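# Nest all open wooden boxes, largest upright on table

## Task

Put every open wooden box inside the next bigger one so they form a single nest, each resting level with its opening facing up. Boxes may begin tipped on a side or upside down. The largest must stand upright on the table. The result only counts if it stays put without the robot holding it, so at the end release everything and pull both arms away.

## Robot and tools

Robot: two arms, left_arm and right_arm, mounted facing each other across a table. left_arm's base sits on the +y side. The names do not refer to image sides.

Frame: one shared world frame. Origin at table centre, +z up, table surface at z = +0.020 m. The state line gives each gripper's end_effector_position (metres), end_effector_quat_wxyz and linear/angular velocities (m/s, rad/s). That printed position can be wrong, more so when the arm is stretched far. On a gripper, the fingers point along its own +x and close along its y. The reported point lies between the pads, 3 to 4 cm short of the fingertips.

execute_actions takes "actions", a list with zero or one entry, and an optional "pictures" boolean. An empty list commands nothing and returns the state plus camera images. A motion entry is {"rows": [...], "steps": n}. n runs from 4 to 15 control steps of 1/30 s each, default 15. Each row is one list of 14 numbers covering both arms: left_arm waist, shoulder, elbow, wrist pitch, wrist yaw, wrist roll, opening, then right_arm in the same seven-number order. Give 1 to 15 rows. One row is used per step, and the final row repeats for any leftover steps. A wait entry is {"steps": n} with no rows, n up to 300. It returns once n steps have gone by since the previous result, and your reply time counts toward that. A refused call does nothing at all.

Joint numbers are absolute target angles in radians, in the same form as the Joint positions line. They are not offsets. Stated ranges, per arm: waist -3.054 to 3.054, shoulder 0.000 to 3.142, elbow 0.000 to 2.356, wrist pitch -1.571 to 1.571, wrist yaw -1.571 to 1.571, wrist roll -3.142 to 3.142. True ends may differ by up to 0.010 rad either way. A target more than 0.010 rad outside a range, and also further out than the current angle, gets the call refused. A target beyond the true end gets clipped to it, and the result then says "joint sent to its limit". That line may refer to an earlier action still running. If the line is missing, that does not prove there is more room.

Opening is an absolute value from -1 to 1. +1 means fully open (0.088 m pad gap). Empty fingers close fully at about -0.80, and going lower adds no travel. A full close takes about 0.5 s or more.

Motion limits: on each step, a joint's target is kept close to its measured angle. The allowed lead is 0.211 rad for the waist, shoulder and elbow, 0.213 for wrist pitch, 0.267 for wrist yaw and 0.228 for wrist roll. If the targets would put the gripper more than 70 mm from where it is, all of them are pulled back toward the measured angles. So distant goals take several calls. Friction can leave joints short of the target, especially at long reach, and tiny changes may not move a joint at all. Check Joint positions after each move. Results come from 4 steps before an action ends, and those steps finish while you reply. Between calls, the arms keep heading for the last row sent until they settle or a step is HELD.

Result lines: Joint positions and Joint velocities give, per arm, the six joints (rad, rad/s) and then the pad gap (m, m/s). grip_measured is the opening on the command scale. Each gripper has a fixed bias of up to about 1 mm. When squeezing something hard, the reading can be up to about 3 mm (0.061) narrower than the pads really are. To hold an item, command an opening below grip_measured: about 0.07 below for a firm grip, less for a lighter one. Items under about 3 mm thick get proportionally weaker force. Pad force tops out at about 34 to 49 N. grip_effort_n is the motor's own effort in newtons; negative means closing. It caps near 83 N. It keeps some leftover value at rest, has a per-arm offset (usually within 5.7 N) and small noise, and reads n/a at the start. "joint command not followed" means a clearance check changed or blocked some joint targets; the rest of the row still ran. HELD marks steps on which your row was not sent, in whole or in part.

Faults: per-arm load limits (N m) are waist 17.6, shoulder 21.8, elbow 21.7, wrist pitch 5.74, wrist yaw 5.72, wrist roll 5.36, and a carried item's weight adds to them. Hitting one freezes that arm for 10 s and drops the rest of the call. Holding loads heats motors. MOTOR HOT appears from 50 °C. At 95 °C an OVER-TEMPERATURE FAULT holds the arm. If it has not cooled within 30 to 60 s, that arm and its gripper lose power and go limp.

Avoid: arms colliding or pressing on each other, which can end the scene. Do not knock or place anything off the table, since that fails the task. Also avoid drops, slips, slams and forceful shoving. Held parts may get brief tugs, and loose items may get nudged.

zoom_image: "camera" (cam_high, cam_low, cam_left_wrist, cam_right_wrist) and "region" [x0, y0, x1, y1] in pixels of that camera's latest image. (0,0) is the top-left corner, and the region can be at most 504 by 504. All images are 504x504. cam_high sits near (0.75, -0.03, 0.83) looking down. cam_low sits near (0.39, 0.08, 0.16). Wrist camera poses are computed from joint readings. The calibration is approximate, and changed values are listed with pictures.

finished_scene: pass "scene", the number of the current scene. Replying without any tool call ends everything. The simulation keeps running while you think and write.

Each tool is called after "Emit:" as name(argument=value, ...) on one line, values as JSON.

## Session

Emit:
execute_actions(actions=[])

Scene clock: 0.00 s of 4500.00 s.
left_arm: end_effector_position=(-0.1057, +0.0343, +0.1563) grip_measured=+0.846 grip_effort_n=n/a end_effector_quat_wxyz=(+0.578, +0.015, +0.816, +0.012) end_effector_velocity=(-0.003, +0.001, -0.001) end_effector_angular_velocity=(+0.012, -0.005, +0.002) | right_arm: end_effector_position=(+0.3330, -0.2260, +0.2230) grip_measured=+0.838 grip_effort_n=n/a end_effector_quat_wxyz=(+0.029, +0.830, +0.001, -0.557) end_effector_velocity=(-0.003, -0.001, -0.003) end_effector_angular_velocity=(-0.001, +0.025, +0.005)
Joint positions: left_arm=[-0.067  2.151  1.795 -1.405  1.034 -1.1    0.08 ] | right_arm=[-0.593  1.912  1.278 -0.928  0.098 -2.169  0.08 ]
Joint velocities: left_arm=[-0.007 -0.002  0.002 -0.007 -0.007 -0.007 -0.   ] | right_arm=[-0.002  0.002 -0.002 -0.007 -0.022 -0.007 -0.   ]
Motor temperatures (°C, as the motors report them): left_arm=[25 24 28 25 26 25] | right_arm=[27 29 28 26 25 25]
Heat: left arm: hottest elbow 28 °C (+0.0 °C/min); right arm: hottest shoulder 29 °C (+0.0 °C/min).
camera_calibration (this result's frames):
cam_left_wrist: T_world_to_cam=[[-0.0493941, -0.997308, -0.0541925, 0.0537389], [-0.781087, 0.0047558, 0.624404, -0.14652], [-0.622466, 0.0731709, -0.779219, 0.127883], [0, 0, 0, 1]] pos_world=[-0.0321879, 0.0449338, 0.194049]
cam_right_wrist: T_world_to_cam=[[-0.0665906, 0.994948, -0.0751252, 0.27809], [0.776346, 0.0989619, 0.622489, -0.343704], [0.626779, -0.0168713, -0.779014, 0.0434989], [0, 0, 0, 1]] pos_world=[0.258087, -0.241937, 0.26873]

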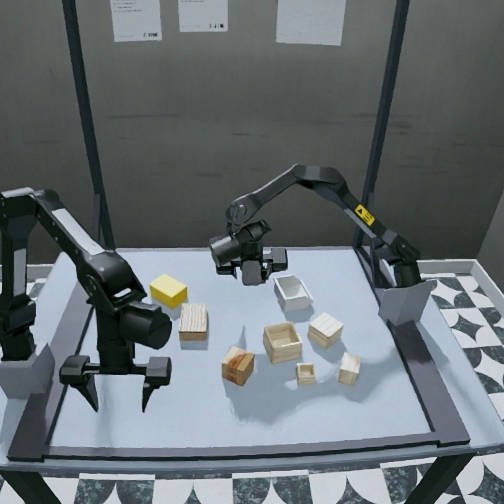

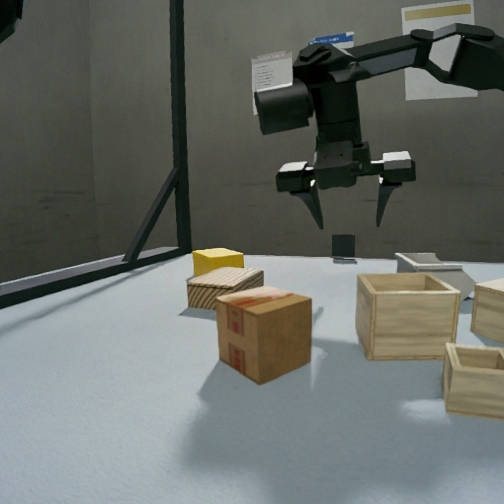

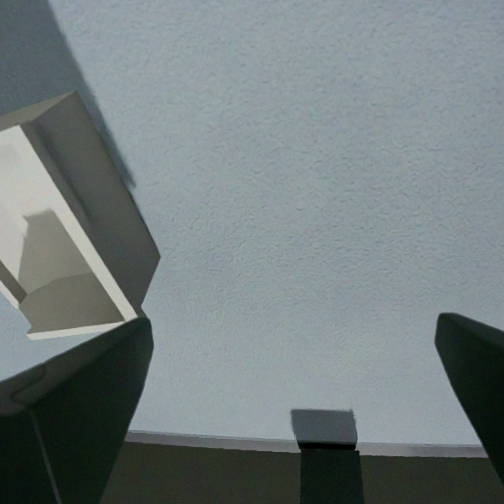

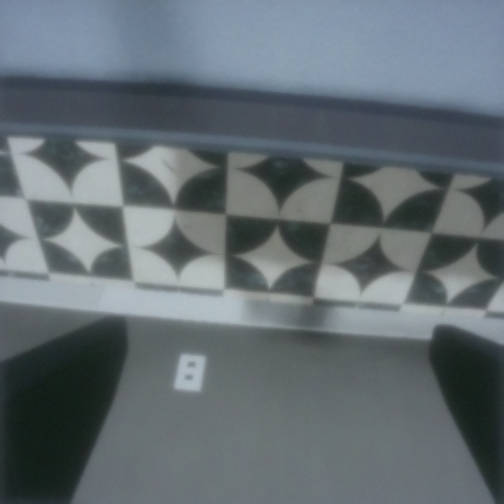

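Emit:
zoom_image(camera="cam_high", region=[200, 270, 400, 420])

Emit:
zoom_image(camera="cam_low", region=[300, 230, 504, 430])

Region (200, 270, 400, 420) of cam_high's 504x504 image, scaled by 2.520, with more detail than that image has; it fills the top 378 rows of this view, and the rest is white.

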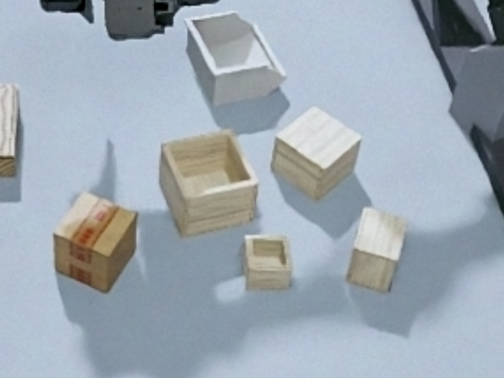

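Region (300, 230, 504, 430) of cam_low's 504x504 image, scaled by 2.471, with more detail than that image has; it fills the top 494 rows of this view, and the rest is white.

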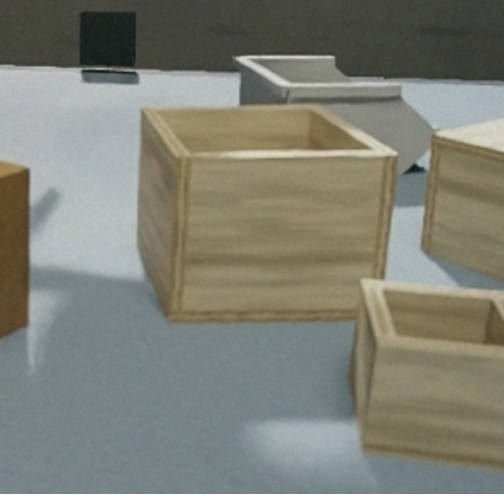

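Emit:
zoom_image(camera="cam_high", region=[295, 300, 385, 395])

Emit:
zoom_image(camera="cam_low", region=[424, 250, 504, 420])

Region (295, 300, 385, 395) of cam_high's 504x504 image, scaled by 5.305, with more detail than that image has; it fills the left 477 columns of this view, and the rest is white.

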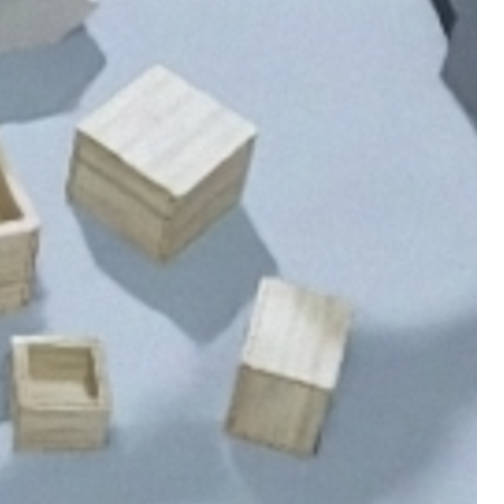

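Region (424, 250, 504, 420) of cam_low's 504x504 image, scaled by 2.965, with more detail than that image has; it fills the left 237 columns of this view, and the rest is white.

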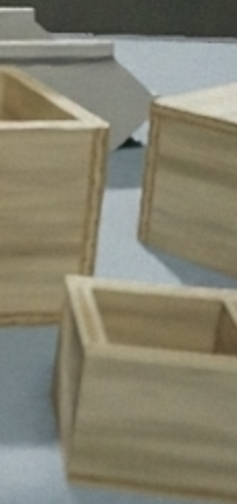

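Emit:
execute_actions(actions=[{"rows":[[0.25,2.0,1.5,-1.2,0.8,-1.5,1,-0.593,1.912,1.278,-0.928,0.098,-2.169,1]],"steps":15}])

Emit:
execute_actions(actions=[{"rows":[[0.58,2.22,1.11,-0.93,0.60,-1.87,1,-0.593,1.912,1.278,-0.928,0.098,-2.169,1]],"steps":15}])

Emit:
execute_actions(actions=[{"steps":12}], pictures=true)

Scene clock: 7.13 s of 4500.00 s.
left_arm: end_effector_position=(+0.0098, +0.0845, +0.2087) grip_measured=+0.997 grip_effort_n=15.6 end_effector_quat_wxyz=(-0.653, +0.203, -0.715, -0.146) end_effector_velocity=(+0.137, +0.089, +0.080) end_effector_angular_velocity=(-0.118, -0.212, +0.762) | right_arm: end_effector_position=(+0.3330, -0.2260, +0.2230) grip_measured=+0.988 grip_effort_n=19.3 end_effector_quat_wxyz=(+0.029, +0.830, +0.001, -0.557) end_effector_velocity=(-0.003, +0.001, +0.002) end_effector_angular_velocity=(+0.011, +0.018, +0.009)
Joint positions: left_arm=[ 0.229  2.031  1.536 -1.222  0.821 -1.444  0.088] | right_arm=[-0.593  1.912  1.278 -0.928  0.098 -2.169  0.087]
Joint velocities: left_arm=[ 0.437 -0.11  -0.271  0.139 -0.198 -0.418  0.003] | right_arm=[-0.002 -0.007  0.002 -0.007 -0.022 -0.007  0.003]
Motor temperatures (°C, as the motors report them): left_arm=[27 25 28 25 26 25] | right_arm=[27 30 29 26 25 25]
Heat: left arm: hottest elbow 28 °C (+0.0 °C/min); right arm: hottest shoulder 30 °C (+8.4 °C/min).
Steps of this call (steps 1 to 90: nothing new was sent; then 3.77 s passed at rest; steps 91 to 101: the first 11 steps of this action). Readings (joint positions):
91: left_arm=[-0.064 2.144 1.783 -1.387 1.025 -1.117] | right_arm=[-0.593 1.912 1.278 -0.928 0.098 -2.169]
92: left_arm=[-0.051 2.126 1.751 -1.351 0.987 -1.152] | right_arm=[-0.593 1.912 1.278 -0.928 0.098 -2.169]
94: left_arm=[0.003 2.092 1.686 -1.309 0.930 -1.224] | right_arm=[-0.593 1.912 1.278 -0.928 0.098 -2.169]
98: left_arm=[0.150 2.047 1.580 -1.244 0.853 -1.376] | right_arm=[-0.593 1.912 1.278 -0.928 0.098 -2.169]
101: the state above

Scene clock: 7.63 s of 4500.00 s.
left_arm: end_effector_position=(+0.1169, +0.1774, +0.1817) grip_measured=+1.000 grip_effort_n=15.6 end_effector_quat_wxyz=(-0.613, +0.378, -0.607, -0.335) end_effector_velocity=(+0.186, +0.383, -0.089) end_effector_angular_velocity=(+0.113, +0.151, +1.799) | right_arm: end_effector_position=(+0.3330, -0.2260, +0.2230) grip_measured=+0.997 grip_effort_n=19.3 end_effector_quat_wxyz=(+0.029, +0.830, +0.001, -0.557) end_effector_velocity=(+0.001, +0.002, +0.002) end_effector_angular_velocity=(+0.012, +0.000, +0.009)
Joint positions: left_arm=[ 0.453  2.151  1.287 -1.006  0.661 -1.735  0.088] | right_arm=[-0.593  1.912  1.278 -0.928  0.098 -2.169  0.088]
Joint velocities: left_arm=[ 0.769  0.291 -0.906  0.418 -0.33  -0.74   0.   ] | right_arm=[-0.002 -0.002  0.002  0.007 -0.007 -0.007  0.   ]
Motor temperatures (°C, as the motors report them): left_arm=[27 25 28 25 26 25] | right_arm=[27 30 29 26 25 25]
Heat: left arm: hottest elbow 28 °C (+0.0 °C/min); right arm: hottest shoulder 30 °C (+7.9 °C/min).
Steps of this call (steps 1 to 4: the last 4 steps of your previous action; steps 5 to 15: the first 11 steps of this action). Readings (joint positions):
5: left_arm=[0.246 2.021 1.507 -1.199 0.805 -1.493] | right_arm=[-0.593 1.912 1.278 -0.928 0.098 -2.169]
6: left_arm=[0.253 2.025 1.493 -1.175 0.789 -1.514] | right_arm=[-0.593 1.912 1.278 -0.928 0.098 -2.169]
8: left_arm=[0.285 2.047 1.461 -1.133 0.754 -1.557] | right_arm=[-0.593 1.912 1.278 -0.928 0.098 -2.169]
12: left_arm=[0.375 2.115 1.369 -1.054 0.695 -1.655] | right_arm=[-0.593 1.912 1.278 -0.928 0.098 -2.169]
15: the state above

Scene clock: 8.03 s of 4500.00 s.
left_arm: end_effector_position=(+0.1348, +0.2454, +0.1578) grip_measured=+1.000 grip_effort_n=15.6 end_effector_quat_wxyz=(-0.546, +0.447, -0.552, -0.444) end_effector_velocity=(+0.000, +0.020, -0.006) end_effector_angular_velocity=(+0.045, -0.009, +0.050) | right_arm: end_effector_position=(+0.3330, -0.2260, +0.2230) grip_measured=+0.997 grip_effort_n=20.2 end_effector_quat_wxyz=(+0.029, +0.830, +0.001, -0.557) end_effector_velocity=(-0.003, -0.004, -0.001) end_effector_angular_velocity=(-0.016, +0.018, +0.000)
Joint positions: left_arm=[ 0.571  2.211  1.122 -0.934  0.607 -1.862  0.088] | right_arm=[-0.593  1.912  1.278 -0.928  0.098 -2.169  0.088]
Joint velocities: left_arm=[ 0.017 -0.002 -0.051  0.022 -0.051 -0.022  0.   ] | right_arm=[-0.002 -0.002 -0.002 -0.022 -0.007 -0.007 -0.   ]
Motor temperatures (°C, as the motors report them): left_arm=[27 25 28 25 26 25] | right_arm=[27 30 29 26 25 25]
Heat: left arm: hottest elbow 28 °C (+0.0 °C/min); right arm: hottest shoulder 30 °C (+7.5 °C/min).
Kept back: nothing.
Steps of this call (steps 1 to 4: the last 4 steps of your previous action; steps 5 to 12: the robot went on to your last target). Readings (joint positions):
1: left_arm=[0.478 2.161 1.256 -0.992 0.650 -1.759] | right_arm=[-0.593 1.912 1.278 -0.928 0.098 -2.169]
2: left_arm=[0.502 2.171 1.225 -0.979 0.639 -1.784] | right_arm=[-0.593 1.912 1.278 -0.928 0.098 -2.169]
4: left_arm=[0.542 2.192 1.174 -0.962 0.621 -1.819] | right_arm=[-0.593 1.912 1.278 -0.928 0.098 -2.169]
8: left_arm=[0.569 2.211 1.129 -0.943 0.609 -1.851] | right_arm=[-0.593 1.912 1.278 -0.928 0.098 -2.169]
12: the state above
camera_calibration (this result's frames):
cam_left_wrist: T_world_to_cam=[[0.97131, -0.235908, -0.030064, -0.0519833], [-0.21228, -0.917046, 0.337586, 0.234179], [-0.10721, -0.321519, -0.940814, 0.316264], [0, 0, 0, 1]] pos_world=[0.13411, 0.304174, 0.216928]
cam_right_wrist: T_world_to_cam=[[-0.0665906, 0.994948, -0.0751252, 0.27809], [0.776346, 0.0989619, 0.622489, -0.343704], [0.626779, -0.0168713, -0.779014, 0.0434989], [0, 0, 0, 1]] pos_world=[0.258087, -0.241937, 0.26873]

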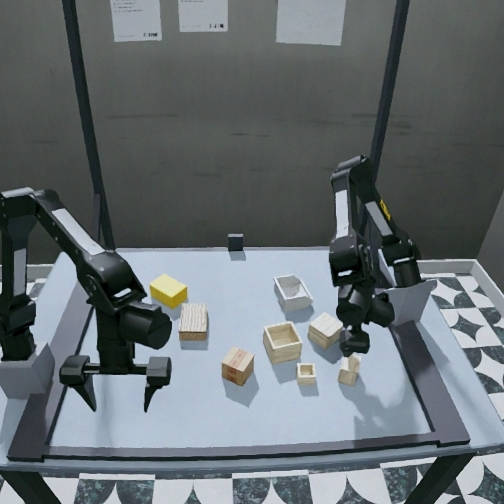

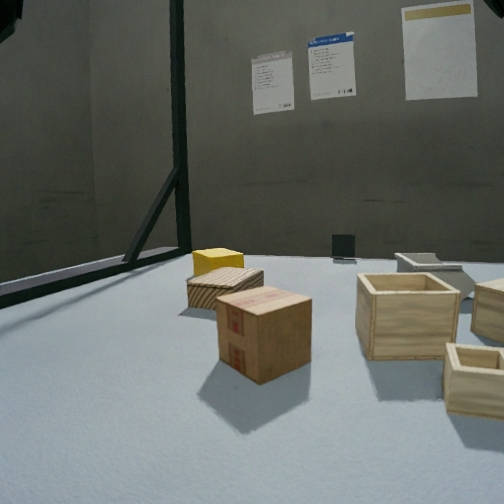

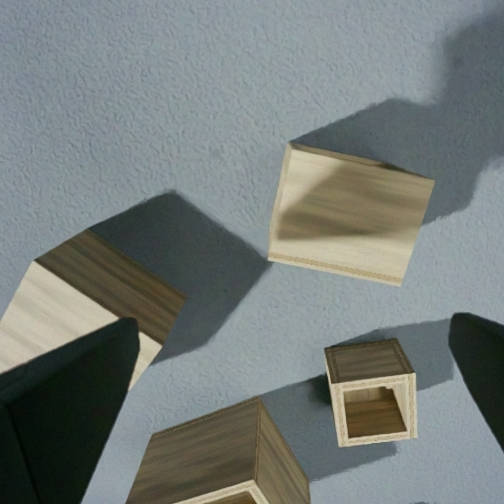

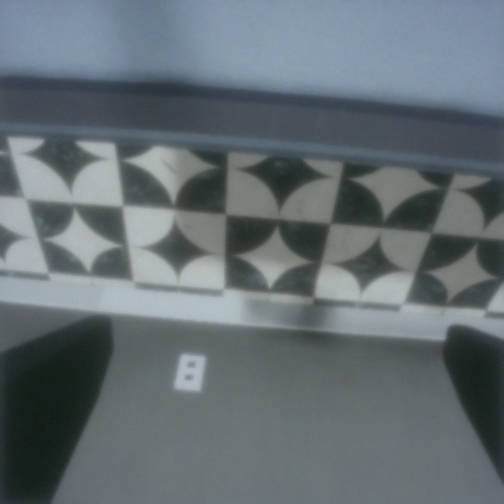

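Emit:
execute_actions(actions=[{"rows":[[0.52,2.30,1.03,-0.72,0.63,-1.78,1,-0.593,1.912,1.278,-0.928,0.098,-2.169,1]],"steps":10}])

Emit:
execute_actions(actions=[{"rows":[[0.453,2.455,0.972,-0.47,0.656,-1.75,1,-0.593,1.912,1.278,-0.928,0.098,-2.169,1]],"steps":15}])

Emit:
execute_actions(actions=[{"steps":8}], pictures=true)

Scene clock: 8.80 s of 4500.00 s.
left_arm: end_effector_position=(+0.1425, +0.2532, +0.1220) grip_measured=+1.000 grip_effort_n=15.6 end_effector_quat_wxyz=(-0.570, +0.417, -0.572, -0.416) end_effector_velocity=(-0.039, +0.061, -0.139) end_effector_angular_velocity=(+0.167, +0.226, -0.136) | right_arm: end_effector_position=(+0.3330, -0.2260, +0.2230) grip_measured=+0.997 grip_effort_n=19.8 end_effector_quat_wxyz=(+0.029, +0.830, +0.001, -0.557) end_effector_velocity=(-0.001, -0.000, +0.000) end_effector_angular_velocity=(+0.008, +0.003, +0.008)
Joint positions: left_arm=[ 0.531  2.278  1.051 -0.771  0.619 -1.803  0.088] | right_arm=[-0.593  1.912  1.278 -0.928  0.098 -2.169  0.088]
Joint velocities: left_arm=[-0.188  0.247 -0.276  0.3    0.051  0.125  0.   ] | right_arm=[-0.002 -0.007 -0.007  0.007 -0.007 -0.007 -0.   ]
Motor temperatures (°C, as the motors report them): left_arm=[27 26 28 25 26 25] | right_arm=[27 30 29 26 25 25]
Heat: left arm: hottest elbow 28 °C (+0.0 °C/min); right arm: hottest shoulder 30 °C (+6.8 °C/min).
Steps of this call (steps 1 to 17: the robot went on to your last target; steps 18 to 23: the first 6 steps of this action). Readings (joint positions):
18: left_arm=[0.574 2.217 1.108 -0.913 0.605 -1.862] | right_arm=[-0.593 1.912 1.278 -0.928 0.098 -2.169]
19: left_arm=[0.567 2.224 1.093 -0.859 0.608 -1.842] | right_arm=[-0.593 1.912 1.278 -0.928 0.098 -2.169]
21: left_arm=[0.547 2.254 1.073 -0.796 0.614 -1.816] | right_arm=[-0.593 1.912 1.278 -0.928 0.098 -2.169]
23: the state above

Scene clock: 9.30 s of 4500.00 s.
left_arm: end_effector_position=(+0.1566, +0.2650, +0.0609) grip_measured=+1.000 grip_effort_n=15.1 end_effector_quat_wxyz=(-0.596, +0.380, -0.599, -0.375) end_effector_velocity=(-0.005, -0.000, -0.010) end_effector_angular_velocity=(+0.020, +0.020, -0.024) | right_arm: end_effector_position=(+0.3330, -0.2260, +0.2230) grip_measured=+0.997 grip_effort_n=19.8 end_effector_quat_wxyz=(+0.029, +0.830, +0.001, -0.557) end_effector_velocity=(+0.000, +0.001, +0.000) end_effector_angular_velocity=(+0.002, +0.003, +0.021)
Joint positions: left_arm=[ 0.458  2.436  0.977 -0.485  0.651 -1.755  0.088] | right_arm=[-0.593  1.912  1.278 -0.928  0.098 -2.169  0.088]
Joint velocities: left_arm=[-0.032  0.022  0.002  0.007  0.007  0.007  0.   ] | right_arm=[-0.002 -0.002 -0.002  0.007 -0.007 -0.022 -0.   ]
Motor temperatures (°C, as the motors report them): left_arm=[27 26 28 25 26 25] | right_arm=[27 30 29 26 25 25]
Heat: left arm: hottest elbow 28 °C (+0.0 °C/min); right arm: hottest shoulder 30 °C (+6.5 °C/min).
Steps of this call (steps 1 to 4: the last 4 steps of your previous action; steps 5 to 15: the first 11 steps of this action). Readings (joint positions):
5: left_arm=[0.520 2.301 1.032 -0.716 0.628 -1.786] | right_arm=[-0.593 1.912 1.278 -0.928 0.098 -2.169]
6: left_arm=[0.511 2.320 1.025 -0.660 0.637 -1.777] | right_arm=[-0.593 1.912 1.278 -0.928 0.098 -2.169]
8: left_arm=[0.485 2.376 1.012 -0.575 0.641 -1.766] | right_arm=[-0.593 1.912 1.278 -0.928 0.098 -2.169]
12: left_arm=[0.460 2.434 0.977 -0.516 0.647 -1.758] | right_arm=[-0.593 1.912 1.278 -0.928 0.098 -2.169]
15: the state above

Scene clock: 9.57 s of 4500.00 s.
left_arm: end_effector_position=(+0.1569, +0.2653, +0.0596) grip_measured=+1.000 grip_effort_n=14.7 end_effector_quat_wxyz=(-0.597, +0.380, -0.600, -0.374) end_effector_velocity=(-0.002, +0.005, -0.001) end_effector_angular_velocity=(+0.008, +0.000, +0.028) | right_arm: end_effector_position=(+0.3330, -0.2260, +0.2230) grip_measured=+0.997 grip_effort_n=18.8 end_effector_quat_wxyz=(+0.029, +0.830, +0.001, -0.557) end_effector_velocity=(-0.003, -0.008, -0.001) end_effector_angular_velocity=(-0.027, +0.026, -0.008)
Joint positions: left_arm=[ 0.457  2.439  0.975 -0.478  0.652 -1.754  0.088] | right_arm=[-0.593  1.912  1.278 -0.928  0.098 -2.169  0.088]
Joint velocities: left_arm=[ 0.002 -0.002 -0.017  0.007 -0.007 -0.022  0.   ] | right_arm=[-0.007 -0.002 -0.002 -0.037 -0.007 -0.007 -0.   ]
Motor temperatures (°C, as the motors report them): left_arm=[27 26 28 25 26 25] | right_arm=[27 30 29 26 25 25]
Heat: left arm: hottest elbow 28 °C (+0.0 °C/min); right arm: hottest shoulder 30 °C (+6.3 °C/min).
Kept back: nothing.
Steps of this call (steps 1 to 4: the last 4 steps of your previous action; steps 5 to 8: the robot went on to your last target). Readings (joint positions):
1: left_arm=[0.457 2.437 0.977 -0.485 0.651 -1.755] | right_arm=[-0.593 1.912 1.278 -0.928 0.098 -2.169]
2: left_arm=[0.457 2.439 0.977 -0.483 0.652 -1.754] | right_arm=[-0.593 1.912 1.278 -0.928 0.098 -2.169]
4: left_arm=[0.457 2.439 0.977 -0.481 0.652 -1.754] | right_arm=[-0.593 1.912 1.278 -0.928 0.098 -2.169]
8: the state above
camera_calibration (this result's frames):
cam_left_wrist: T_world_to_cam=[[0.887728, -0.459732, -0.0242108, 0.000371383], [-0.425629, -0.839645, 0.337396, 0.303244], [-0.17544, -0.289211, -0.941051, 0.234804], [0, 0, 0, 1]] pos_world=[0.169934, 0.322696, 0.118658]
cam_right_wrist: T_world_to_cam=[[-0.0665906, 0.994948, -0.0751252, 0.27809], [0.776346, 0.0989619, 0.622489, -0.343704], [0.626779, -0.0168713, -0.779014, 0.0434989], [0, 0, 0, 1]] pos_world=[0.258087, -0.241937, 0.26873]

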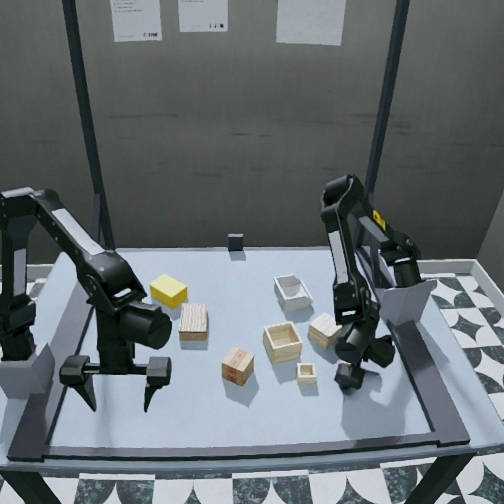

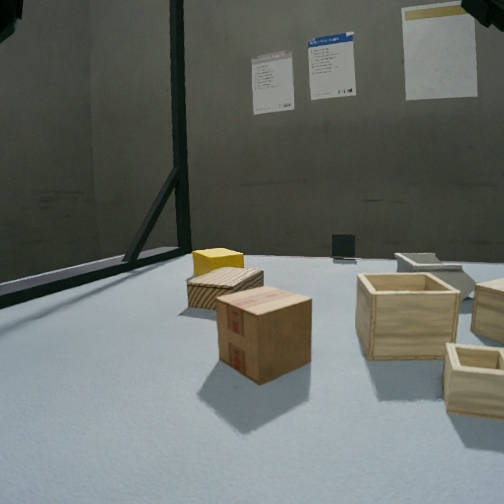

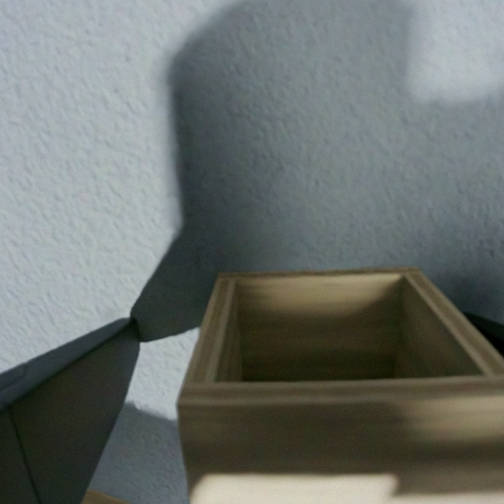

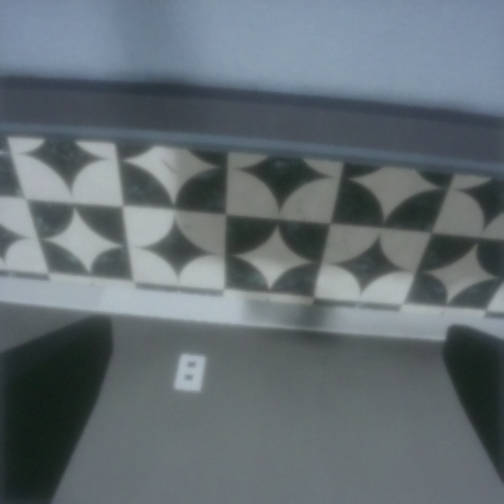

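Emit:
execute_actions(actions=[{"rows":[[0.457,2.44,0.975,-0.478,0.652,-1.754,0.25,-0.593,1.912,1.278,-0.928,0.098,-2.169,1]],"steps":15}])

Emit:
execute_actions(actions=[{"rows":[[0.58,2.15,1.11,-0.98,0.60,-1.75,0.25,-0.593,1.912,1.278,-0.928,0.098,-2.169,1]],"steps":15}])

Emit:
execute_actions(actions=[{"rows":[[0.3,1.85,1.1,-0.2,0.3,-1.3,0.25,-0.593,1.912,1.278,-0.928,0.098,-2.169,1]],"steps":15}])

Emit:
execute_actions(actions=[{"rows":[[-0.1,1.85,1.0,0.6,0.0,-0.95,0.25,-0.593,1.912,1.278,-0.928,0.098,-2.169,1]],"steps":15}], pictures=true)

Scene clock: 10.37 s of 4500.00 s.
left_arm: end_effector_position=(+0.1576, +0.2650, +0.0596) grip_measured=+0.297 grip_effort_n=-19.3 end_effector_quat_wxyz=(-0.598, +0.380, -0.600, -0.372) end_effector_velocity=(-0.002, +0.005, -0.001) end_effector_angular_velocity=(+0.012, +0.006, +0.019) | right_arm: end_effector_position=(+0.3330, -0.2260, +0.2230) grip_measured=+0.997 grip_effort_n=19.3 end_effector_quat_wxyz=(+0.029, +0.830, +0.001, -0.557) end_effector_velocity=(-0.000, -0.004, -0.001) end_effector_angular_velocity=(-0.021, +0.001, +0.014)
Joint positions: left_arm=[ 0.457  2.439  0.975 -0.474  0.652 -1.754  0.054] | right_arm=[-0.593  1.912  1.278 -0.928  0.098 -2.169  0.088]
Joint velocities: left_arm=[ 0.002  0.002 -0.007 -0.007 -0.007 -0.007 -0.018] | right_arm=[-0.002 -0.002 -0.007 -0.007  0.007 -0.022  0.   ]
Motor temperatures (°C, as the motors report them): left_arm=[27 26 28 25 26 25] | right_arm=[27 31 29 26 25 25]
Heat: left arm: hottest elbow 28 °C (+0.0 °C/min); right arm: hottest shoulder 31 °C (+11.6 °C/min).
Steps of this call (steps 1 to 13: the robot went on to your last target; steps 14 to 24: the first 11 steps of this action). Readings (joint positions):
14: left_arm=[0.457 2.439 0.975 -0.476 0.652 -1.754] | right_arm=[-0.593 1.912 1.278 -0.928 0.098 -2.169]
15: left_arm=[0.457 2.439 0.975 -0.472 0.652 -1.754] | right_arm=[-0.593 1.912 1.278 -0.928 0.098 -2.169]
17: left_arm=[0.457 2.439 0.975 -0.472 0.652 -1.754] | right_arm=[-0.593 1.912 1.278 -0.928 0.098 -2.169]
21: left_arm=[0.457 2.439 0.975 -0.473 0.652 -1.754] | right_arm=[-0.593 1.912 1.278 -0.928 0.098 -2.169]
24: the state above

Scene clock: 10.87 s of 4500.00 s.
left_arm: end_effector_position=(+0.1380, +0.2385, +0.1633) grip_measured=+0.263 grip_effort_n=-67.7 end_effector_quat_wxyz=(-0.586, +0.424, -0.575, -0.381) end_effector_velocity=(-0.128, +0.043, +0.070) end_effector_angular_velocity=(+0.195, +0.335, +0.336) | right_arm: end_effector_position=(+0.3330, -0.2260, +0.2230) grip_measured=+0.997 grip_effort_n=19.3 end_effector_quat_wxyz=(+0.029, +0.830, +0.001, -0.557) end_effector_velocity=(-0.003, -0.004, -0.001) end_effector_angular_velocity=(-0.016, +0.018, +0.000)
Joint positions: left_arm=[ 0.571  2.173  1.104 -0.879  0.611 -1.753  0.052] | right_arm=[-0.593  1.912  1.278 -0.928  0.098 -2.169  0.088]
Joint velocities: left_arm=[ 0.056 -0.261  0.032 -0.799 -0.037 -0.007 -0.   ] | right_arm=[-0.002 -0.002 -0.002 -0.022 -0.007 -0.007 -0.   ]
Motor temperatures (°C, as the motors report them): left_arm=[27 26 28 25 26 25] | right_arm=[27 31 29 26 25 25]
Heat: left arm: hottest elbow 28 °C (+0.0 °C/min); right arm: hottest shoulder 31 °C (+11.0 °C/min).
Steps of this call (steps 1 to 4: the last 4 steps of your previous action; steps 5 to 15: the first 11 steps of this action). Readings (joint positions):
5: left_arm=[0.460 2.431 0.983 -0.490 0.650 -1.754] | right_arm=[-0.593 1.912 1.278 -0.928 0.098 -2.169]
6: left_arm=[0.469 2.418 0.994 -0.532 0.642 -1.754] | right_arm=[-0.593 1.912 1.278 -0.928 0.098 -2.169]
8: left_arm=[0.501 2.368 1.018 -0.598 0.630 -1.754] | right_arm=[-0.593 1.912 1.278 -0.928 0.098 -2.169]
12: left_arm=[0.554 2.231 1.082 -0.760 0.615 -1.753] | right_arm=[-0.593 1.912 1.278 -0.928 0.098 -2.169]
15: the state above

Scene clock: 11.37 s of 4500.00 s.
left_arm: end_effector_position=(+0.1293, +0.1257, +0.2113) grip_measured=+0.262 grip_effort_n=-68.6 end_effector_quat_wxyz=(-0.859, +0.184, -0.479, +0.007) end_effector_velocity=(+0.055, -0.263, +0.158) end_effector_angular_velocity=(-0.483, -1.031, -1.298) | right_arm: end_effector_position=(+0.3330, -0.2260, +0.2230) grip_measured=+0.997 grip_effort_n=19.3 end_effector_quat_wxyz=(+0.029, +0.830, +0.001, -0.557) end_effector_velocity=(-0.003, -0.001, -0.001) end_effector_angular_velocity=(-0.006, +0.010, +0.009)
Joint positions: left_arm=[ 0.31   1.878  1.1   -0.489  0.329 -1.355  0.052] | right_arm=[-0.593  1.912  1.278 -0.928  0.098 -2.169  0.088]
Joint velocities: left_arm=[-0.1   -0.203 -0.002  1.311 -0.198  0.418  0.   ] | right_arm=[ 0.002 -0.002 -0.002 -0.007 -0.007 -0.007 -0.   ]
Motor temperatures (°C, as the motors report them): left_arm=[27 26 28 25 26 25] | right_arm=[27 31 29 26 25 25]
Heat: left arm: hottest elbow 28 °C (+0.0 °C/min); right arm: hottest shoulder 31 °C (+10.6 °C/min).
Steps of this call (steps 1 to 4: the last 4 steps of your previous action; steps 5 to 15: the first 11 steps of this action). Readings (joint positions):
5: left_arm=[0.566 2.152 1.103 -0.937 0.578 -1.730] | right_arm=[-0.593 1.912 1.278 -0.928 0.098 -2.169]
6: left_arm=[0.535 2.124 1.093 -0.882 0.500 -1.675] | right_arm=[-0.593 1.912 1.278 -0.928 0.098 -2.169]
8: left_arm=[0.452 2.056 1.092 -0.797 0.428 -1.589] | right_arm=[-0.593 1.912 1.278 -0.928 0.098 -2.169]
12: left_arm=[0.336 1.920 1.098 -0.628 0.356 -1.421] | right_arm=[-0.593 1.912 1.278 -0.928 0.098 -2.169]
15: the state above

Scene clock: 11.87 s of 4500.00 s.
left_arm: end_effector_position=(+0.0571, -0.0010, +0.1754) grip_measured=+0.262 grip_effort_n=-68.6 end_effector_quat_wxyz=(+0.895, +0.055, +0.275, -0.346) end_effector_velocity=(-0.228, -0.249, +0.003) end_effector_angular_velocity=(-0.499, -0.405, -1.255) | right_arm: end_effector_position=(+0.3330, -0.2260, +0.2230) grip_measured=+0.997 grip_effort_n=19.3 end_effector_quat_wxyz=(+0.029, +0.830, +0.001, -0.557) end_effector_velocity=(-0.004, -0.002, -0.001) end_effector_angular_velocity=(+0.003, +0.023, +0.006)
Joint positions: left_arm=[-0.071  1.86   1.011  0.159  0.032 -0.985  0.052] | right_arm=[-0.593  1.912  1.278 -0.928  0.098 -2.169  0.088]
Joint velocities: left_arm=[-0.501  0.002 -0.042  1.311 -0.168  0.242 -0.   ] | right_arm=[-0.002 -0.007 -0.007 -0.007 -0.022 -0.007 -0.   ]
Motor temperatures (°C, as the motors report them): left_arm=[27 26 28 25 26 25] | right_arm=[27 31 29 26 25 25]
Heat: left arm: hottest elbow 28 °C (+0.0 °C/min); right arm: hottest shoulder 31 °C (+10.1 °C/min).
Steps of this call (steps 1 to 4: the last 4 steps of your previous action; steps 5 to 15: the first 11 steps of this action). Readings (joint positions):
5: left_arm=[0.298 1.869 1.093 -0.277 0.281 -1.294] | right_arm=[-0.593 1.912 1.278 -0.928 0.098 -2.169]
6: left_arm=[0.271 1.864 1.076 -0.225 0.207 -1.240] | right_arm=[-0.593 1.912 1.278 -0.928 0.098 -2.169]
8: left_arm=[0.187 1.860 1.047 -0.140 0.123 -1.144] | right_arm=[-0.593 1.912 1.278 -0.928 0.098 -2.169]
12: left_arm=[0.012 1.860 1.017 0.021 0.055 -1.027] | right_arm=[-0.593 1.912 1.278 -0.928 0.098 -2.169]
15: the state above
camera_calibration (this result's frames):
cam_left_wrist: T_world_to_cam=[[-0.646655, -0.761055, 0.0513083, 0.0434146], [-0.616508, 0.481857, -0.622681, 0.17873], [0.449171, -0.434292, -0.780792, 0.185323], [0, 0, 0, 1]] pos_world=[0.0550209, 0.027403, 0.253763]
cam_right_wrist: T_world_to_cam=[[-0.0665906, 0.994948, -0.0751252, 0.27809], [0.776346, 0.0989619, 0.622489, -0.343704], [0.626779, -0.0168713, -0.779014, 0.0434989], [0, 0, 0, 1]] pos_world=[0.258087, -0.241937, 0.26873]

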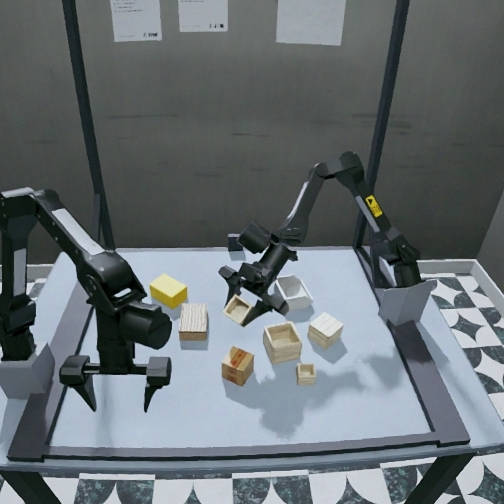

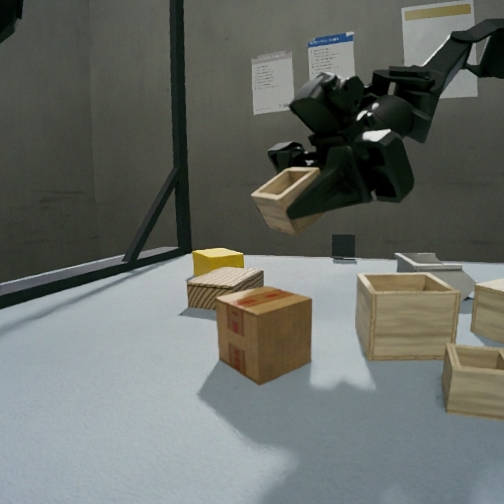

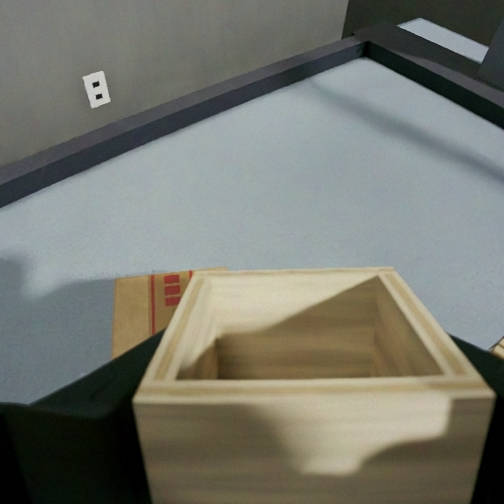

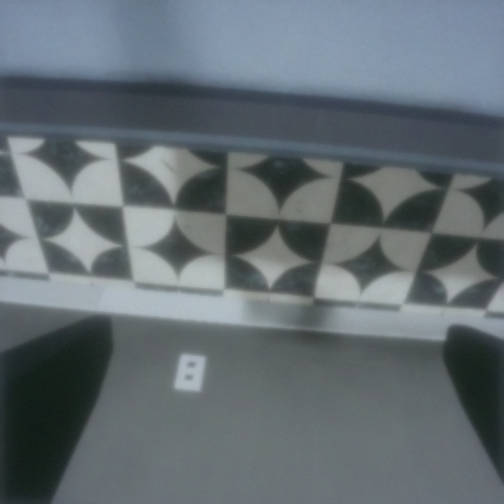

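Emit:
execute_actions(actions=[{"rows":[[-0.33,2.0,0.95,0.95,-0.1,-0.82,0.25,-0.593,1.912,1.278,-0.928,0.098,-2.169,1]],"steps":15}])

Emit:
execute_actions(actions=[{"rows":[[-0.39,2.2,0.93,1.02,-0.145,-0.80,0.25,-0.593,1.912,1.278,-0.928,0.098,-2.169,1]],"steps":15}])

Emit:
execute_actions(actions=[{"steps":6}], pictures=true)

Scene clock: 12.43 s of 4500.00 s.
left_arm: end_effector_position=(-0.0492, -0.0671, +0.1335) grip_measured=+0.262 grip_effort_n=-68.6 end_effector_quat_wxyz=(+0.798, +0.060, +0.142, -0.583) end_effector_velocity=(-0.120, -0.063, +0.089) end_effector_angular_velocity=(-0.566, -0.039, -0.489) | right_arm: end_effector_position=(+0.3330, -0.2260, +0.2230) grip_measured=+0.997 grip_effort_n=19.8 end_effector_quat_wxyz=(+0.029, +0.830, +0.001, -0.557) end_effector_velocity=(+0.001, +0.002, +0.002) end_effector_angular_velocity=(+0.017, -0.000, -0.005)
Joint positions: left_arm=[-0.332  1.989  0.952  0.854 -0.081 -0.834  0.052] | right_arm=[-0.593  1.912  1.278 -0.928  0.098 -2.169  0.088]
Joint velocities: left_arm=[-0.095  0.012 -0.007  0.769 -0.11   0.066  0.   ] | right_arm=[-0.002 -0.002  0.002  0.007 -0.007  0.007 -0.   ]
Motor temperatures (°C, as the motors report them): left_arm=[27 26 28 25 26 25] | right_arm=[27 31 29 26 25 25]
Heat: left arm: hottest elbow 28 °C (+0.0 °C/min); right arm: hottest shoulder 31 °C (+9.7 °C/min).
Steps of this call (steps 1 to 4: the last 4 steps of your previous action; steps 5 to 6: the robot went on to your last target; steps 7 to 17: the first 11 steps of this action). Readings (joint positions):
7: left_arm=[-0.101 1.864 1.003 0.473 -0.003 -0.948] | right_arm=[-0.593 1.912 1.278 -0.928 0.098 -2.169]
8: left_arm=[-0.118 1.873 1.002 0.511 -0.027 -0.926] | right_arm=[-0.593 1.912 1.278 -0.928 0.098 -2.169]
10: left_arm=[-0.174 1.898 0.995 0.576 -0.045 -0.894] | right_arm=[-0.593 1.912 1.278 -0.928 0.098 -2.169]
14: left_arm=[-0.297 1.969 0.962 0.741 -0.070 -0.848] | right_arm=[-0.593 1.912 1.278 -0.928 0.098 -2.169]
17: the state above

Scene clock: 12.93 s of 4500.00 s.
left_arm: end_effector_position=(-0.0272, -0.0585, +0.0908) grip_measured=+0.262 grip_effort_n=-68.6 end_effector_quat_wxyz=(+0.803, +0.067, +0.123, -0.579) end_effector_velocity=(+0.010, +0.001, -0.006) end_effector_angular_velocity=(-0.056, +0.022, +0.014) | right_arm: end_effector_position=(+0.3330, -0.2260, +0.2230) grip_measured=+0.997 grip_effort_n=18.8 end_effector_quat_wxyz=(+0.029, +0.830, +0.001, -0.557) end_effector_velocity=(+0.002, -0.004, +0.001) end_effector_angular_velocity=(-0.016, -0.002, +0.010)
Joint positions: left_arm=[-0.372  2.153  0.941  1.032 -0.149 -0.81   0.052] | right_arm=[-0.593  1.912  1.278 -0.928  0.098 -2.169  0.088]
Joint velocities: left_arm=[-0.002  0.061 -0.002  0.095 -0.037 -0.037 -0.   ] | right_arm=[-0.007 -0.002 -0.002 -0.007  0.007 -0.022  0.   ]
Motor temperatures (°C, as the motors report them): left_arm=[27 26 28 25 26 25] | right_arm=[27 31 29 26 25 25]
Heat: left arm: hottest elbow 28 °C (+0.0 °C/min); right arm: hottest shoulder 31 °C (+9.3 °C/min).
Steps of this call (steps 1 to 4: the last 4 steps of your previous action; steps 5 to 15: the first 11 steps of this action). Readings (joint positions):
5: left_arm=[-0.332 2.001 0.952 0.932 -0.097 -0.824] | right_arm=[-0.593 1.912 1.278 -0.928 0.098 -2.169]
6: left_arm=[-0.337 2.024 0.952 0.960 -0.108 -0.820] | right_arm=[-0.593 1.912 1.278 -0.928 0.098 -2.169]
8: left_arm=[-0.353 2.077 0.954 0.978 -0.118 -0.814] | right_arm=[-0.593 1.912 1.278 -0.928 0.098 -2.169]
12: left_arm=[-0.371 2.145 0.941 1.019 -0.145 -0.811] | right_arm=[-0.593 1.912 1.278 -0.928 0.098 -2.169]
15: the state above

Scene clock: 13.13 s of 4500.00 s.
left_arm: end_effector_position=(-0.0262, -0.0584, +0.0902) grip_measured=+0.262 grip_effort_n=-68.6 end_effector_quat_wxyz=(+0.804, +0.066, +0.121, -0.579) end_effector_velocity=(+0.005, +0.002, -0.002) end_effector_angular_velocity=(-0.008, -0.002, +0.020) | right_arm: end_effector_position=(+0.3330, -0.2260, +0.2230) grip_measured=+0.997 grip_effort_n=19.3 end_effector_quat_wxyz=(+0.029, +0.830, +0.001, -0.557) end_effector_velocity=(-0.005, -0.003, -0.000) end_effector_angular_velocity=(-0.005, +0.028, +0.004)
Joint positions: left_arm=[-0.372  2.158  0.941  1.04  -0.152 -0.81   0.052] | right_arm=[-0.593  1.912  1.278 -0.928  0.098 -2.169  0.088]
Joint velocities: left_arm=[-0.002  0.012 -0.002  0.007 -0.022 -0.007  0.   ] | right_arm=[-0.002 -0.007 -0.002 -0.022 -0.022 -0.007 -0.   ]
Motor temperatures (°C, as the motors report them): left_arm=[27 26 28 25 26 25] | right_arm=[27 31 30 26 25 25]
Heat: left arm: hottest elbow 28 °C (+0.0 °C/min); right arm: hottest shoulder 31 °C (+9.1 °C/min).
Kept back: nothing.
Steps of this call (steps 1 to 4: the last 4 steps of your previous action; steps 5 to 6: the robot went on to your last target). Readings (joint positions):
1: left_arm=[-0.372 2.154 0.941 1.035 -0.149 -0.810] | right_arm=[-0.593 1.912 1.278 -0.928 0.098 -2.169]
2: left_arm=[-0.372 2.156 0.941 1.036 -0.150 -0.810] | right_arm=[-0.593 1.912 1.278 -0.928 0.098 -2.169]
4: left_arm=[-0.372 2.157 0.941 1.039 -0.152 -0.810] | right_arm=[-0.593 1.912 1.278 -0.928 0.098 -2.169]
6: the state above
camera_calibration (this result's frames):
cam_left_wrist: T_world_to_cam=[[-0.940615, -0.339465, -0.00283691, -0.0279042], [-0.192576, 0.54045, -0.819041, 0.134189], [0.279569, -0.769855, -0.573728, 0.0885752], [0, 0, 0, 1]] pos_world=[-0.0251683, -0.0138049, 0.160645]
cam_right_wrist: T_world_to_cam=[[-0.0665906, 0.994948, -0.0751252, 0.27809], [0.776346, 0.0989619, 0.622489, -0.343704], [0.626779, -0.0168713, -0.779014, 0.0434989], [0, 0, 0, 1]] pos_world=[0.258087, -0.241937, 0.26873]

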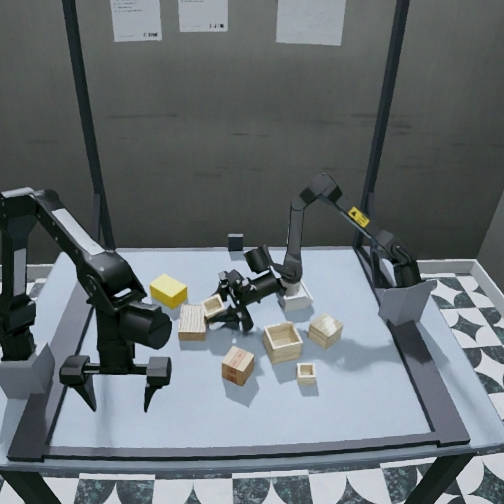

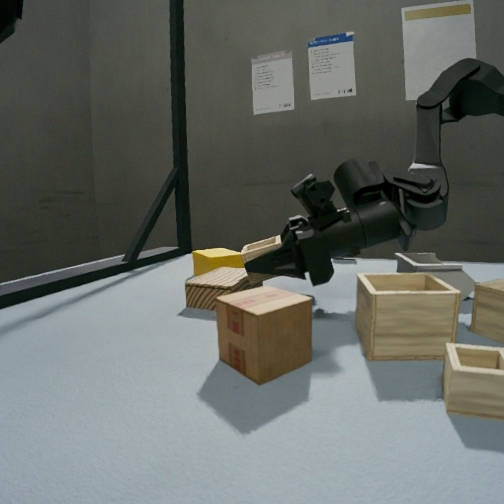

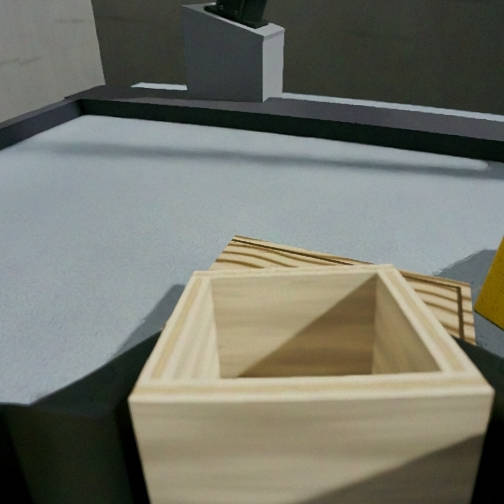

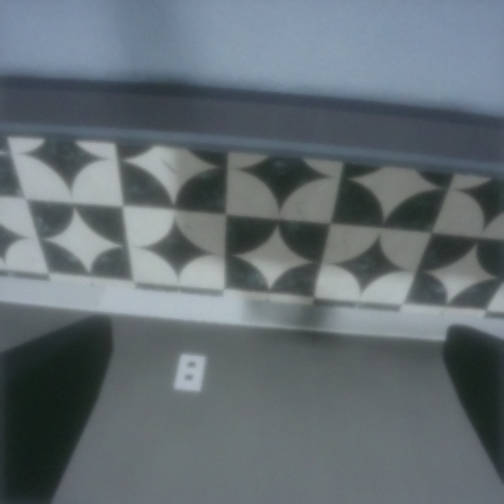

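Emit:
execute_actions(actions=[{"rows":[[-0.366,2.17,0.77,1.25,-0.152,-0.81,0.25,-0.593,1.912,1.278,-0.928,0.098,-2.169,1]],"steps":12}])

Emit:
execute_actions(actions=[{"rows":[[-0.366,2.285,0.77,1.33,-0.152,-0.81,0.25,-0.593,1.912,1.278,-0.928,0.098,-2.169,1]],"steps":15}])

Emit:
execute_actions(actions=[{"steps":6}], pictures=true)

Scene clock: 13.63 s of 4500.00 s.
left_arm: end_effector_position=(-0.0159, -0.0202, +0.0810) grip_measured=+0.262 grip_effort_n=-68.6 end_effector_quat_wxyz=(+0.802, +0.067, +0.121, -0.582) end_effector_velocity=(-0.017, +0.015, +0.030) end_effector_angular_velocity=(-0.162, +0.003, -0.105) | right_arm: end_effector_position=(+0.3330, -0.2260, +0.2230) grip_measured=+0.997 grip_effort_n=19.3 end_effector_quat_wxyz=(+0.029, +0.830, +0.001, -0.557) end_effector_velocity=(-0.002, +0.000, -0.001) end_effector_angular_velocity=(-0.000, +0.010, -0.005)
Joint positions: left_arm=[-0.374  2.173  0.786  1.215 -0.149 -0.806  0.052] | right_arm=[-0.593  1.912  1.278 -0.928  0.098 -2.169  0.088]
Joint velocities: left_arm=[ 0.002 -0.007 -0.129  0.315 -0.022  0.007 -0.   ] | right_arm=[ 0.002  0.002  0.002 -0.007 -0.007  0.007 -0.   ]
Motor temperatures (°C, as the motors report them): left_arm=[27 26 28 25 26 25] | right_arm=[27 31 30 26 25 25]
Heat: left arm: hottest elbow 28 °C (+0.0 °C/min); right arm: hottest shoulder 31 °C (+8.8 °C/min).
Steps of this call (steps 1 to 7: the robot went on to your last target; steps 8 to 15: the first 8 steps of this action). Readings (joint positions):
8: left_arm=[-0.372 2.159 0.930 1.060 -0.153 -0.808] | right_arm=[-0.593 1.912 1.278 -0.928 0.098 -2.169]
9: left_arm=[-0.372 2.159 0.901 1.109 -0.150 -0.807] | right_arm=[-0.593 1.912 1.278 -0.928 0.098 -2.169]
11: left_arm=[-0.374 2.163 0.840 1.159 -0.149 -0.806] | right_arm=[-0.593 1.912 1.278 -0.928 0.098 -2.169]
15: the state above

Scene clock: 14.13 s of 4500.00 s.
left_arm: end_effector_position=(+0.0017, -0.0075, +0.0633) grip_measured=+0.262 grip_effort_n=-68.6 end_effector_quat_wxyz=(+0.803, +0.068, +0.122, -0.579) end_effector_velocity=(-0.009, -0.004, +0.007) end_effector_angular_velocity=(-0.032, +0.002, -0.041) | right_arm: end_effector_position=(+0.3330, -0.2260, +0.2230) grip_measured=+0.997 grip_effort_n=19.3 end_effector_quat_wxyz=(+0.029, +0.830, +0.001, -0.557) end_effector_velocity=(+0.002, -0.000, +0.001) end_effector_angular_velocity=(+0.000, -0.010, +0.005)
Joint positions: left_arm=[-0.371  2.271  0.77   1.323 -0.149 -0.807  0.052] | right_arm=[-0.593  1.912  1.278 -0.928  0.098 -2.169  0.088]
Joint velocities: left_arm=[-0.002 -0.002 -0.002  0.051  0.007  0.007 -0.   ] | right_arm=[-0.002 -0.002 -0.002  0.007  0.007 -0.007 -0.   ]
Motor temperatures (°C, as the motors report them): left_arm=[27 26 28 25 26 25] | right_arm=[27 31 30 26 25 25]
Heat: left arm: hottest elbow 28 °C (+0.0 °C/min); right arm: hottest shoulder 31 °C (+8.5 °C/min).
Steps of this call (steps 1 to 4: the last 4 steps of your previous action; steps 5 to 15: the first 11 steps of this action). Readings (joint positions):
5: left_arm=[-0.372 2.181 0.779 1.248 -0.149 -0.806] | right_arm=[-0.593 1.912 1.278 -0.928 0.098 -2.169]
6: left_arm=[-0.372 2.197 0.779 1.277 -0.149 -0.806] | right_arm=[-0.593 1.912 1.278 -0.928 0.098 -2.169]
8: left_arm=[-0.372 2.227 0.778 1.295 -0.149 -0.807] | right_arm=[-0.593 1.912 1.278 -0.928 0.098 -2.169]
12: left_arm=[-0.372 2.268 0.770 1.313 -0.149 -0.807] | right_arm=[-0.593 1.912 1.278 -0.928 0.098 -2.169]
15: the state above

Scene clock: 14.33 s of 4500.00 s.
left_arm: end_effector_position=(+0.0023, -0.0071, +0.0626) grip_measured=+0.262 grip_effort_n=-68.6 end_effector_quat_wxyz=(+0.803, +0.068, +0.122, -0.579) end_effector_velocity=(+0.001, +0.002, -0.005) end_effector_angular_velocity=(+0.014, -0.004, -0.004) | right_arm: end_effector_position=(+0.3330, -0.2260, +0.2230) grip_measured=+0.997 grip_effort_n=19.3 end_effector_quat_wxyz=(+0.029, +0.830, +0.001, -0.557) end_effector_velocity=(+0.002, -0.000, +0.001) end_effector_angular_velocity=(+0.006, -0.010, -0.009)
Joint positions: left_arm=[-0.371  2.275  0.77   1.326 -0.149 -0.807  0.052] | right_arm=[-0.593  1.912  1.278 -0.928  0.098 -2.169  0.088]
Joint velocities: left_arm=[-0.002  0.012 -0.002  0.007  0.007  0.007 -0.   ] | right_arm=[-0.002 -0.002 -0.002  0.007  0.007  0.007 -0.   ]
Motor temperatures (°C, as the motors report them): left_arm=[27 26 28 25 26 25] | right_arm=[27 31 30 26 25 25]
Heat: left arm: hottest elbow 28 °C (+0.0 °C/min); right arm: hottest shoulder 31 °C (+8.4 °C/min).
Kept back: nothing.
Steps of this call (steps 1 to 4: the last 4 steps of your previous action; steps 5 to 6: the robot went on to your last target). Readings (joint positions):
1: left_arm=[-0.371 2.271 0.770 1.324 -0.149 -0.807] | right_arm=[-0.593 1.912 1.278 -0.928 0.098 -2.169]
2: left_arm=[-0.371 2.272 0.770 1.325 -0.149 -0.807] | right_arm=[-0.593 1.912 1.278 -0.928 0.098 -2.169]
4: left_arm=[-0.371 2.273 0.770 1.325 -0.149 -0.807] | right_arm=[-0.593 1.912 1.278 -0.928 0.098 -2.169]
6: the state above
camera_calibration (this result's frames):
cam_left_wrist: T_world_to_cam=[[-0.940891, -0.338663, -0.00568504, 0.0163758], [-0.190809, 0.543834, -0.817213, 0.089214], [0.279851, -0.767823, -0.576308, 0.104417], [0, 0, 0, 1]] pos_world=[0.00320956, 0.0372017, 0.133176]
cam_right_wrist: T_world_to_cam=[[-0.0665906, 0.994948, -0.0751252, 0.27809], [0.776346, 0.0989619, 0.622489, -0.343704], [0.626779, -0.0168713, -0.779014, 0.0434989], [0, 0, 0, 1]] pos_world=[0.258087, -0.241937, 0.26873]

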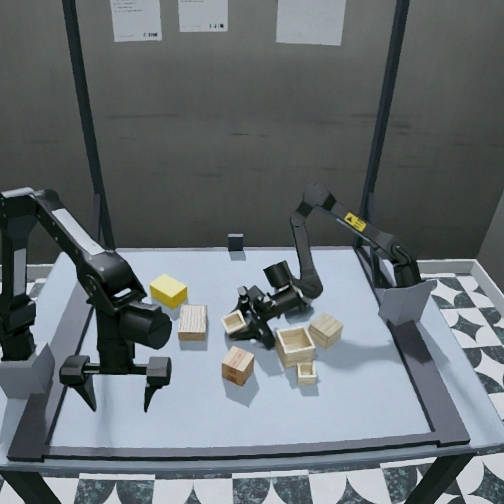

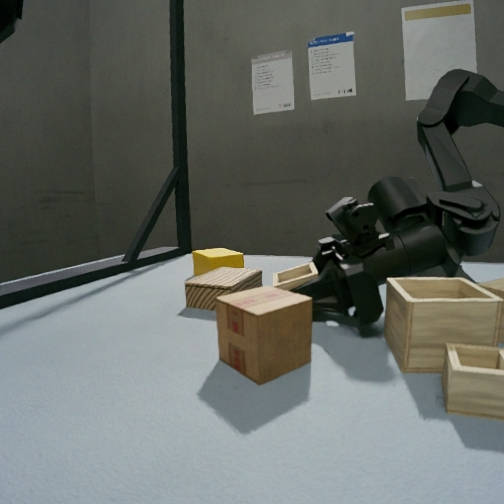

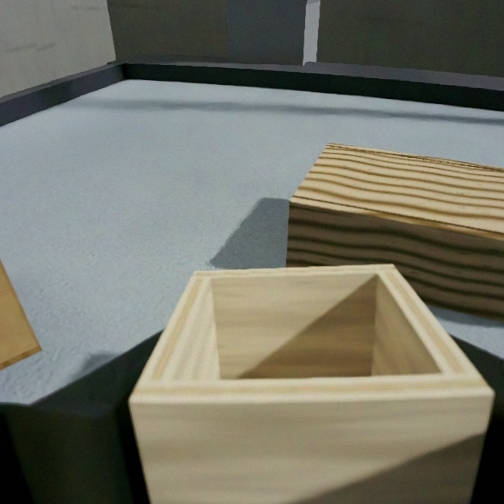

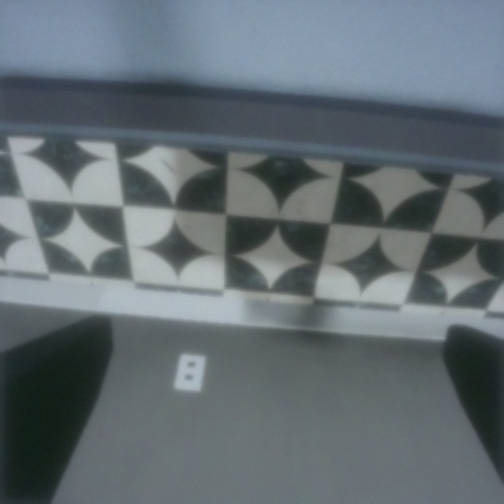

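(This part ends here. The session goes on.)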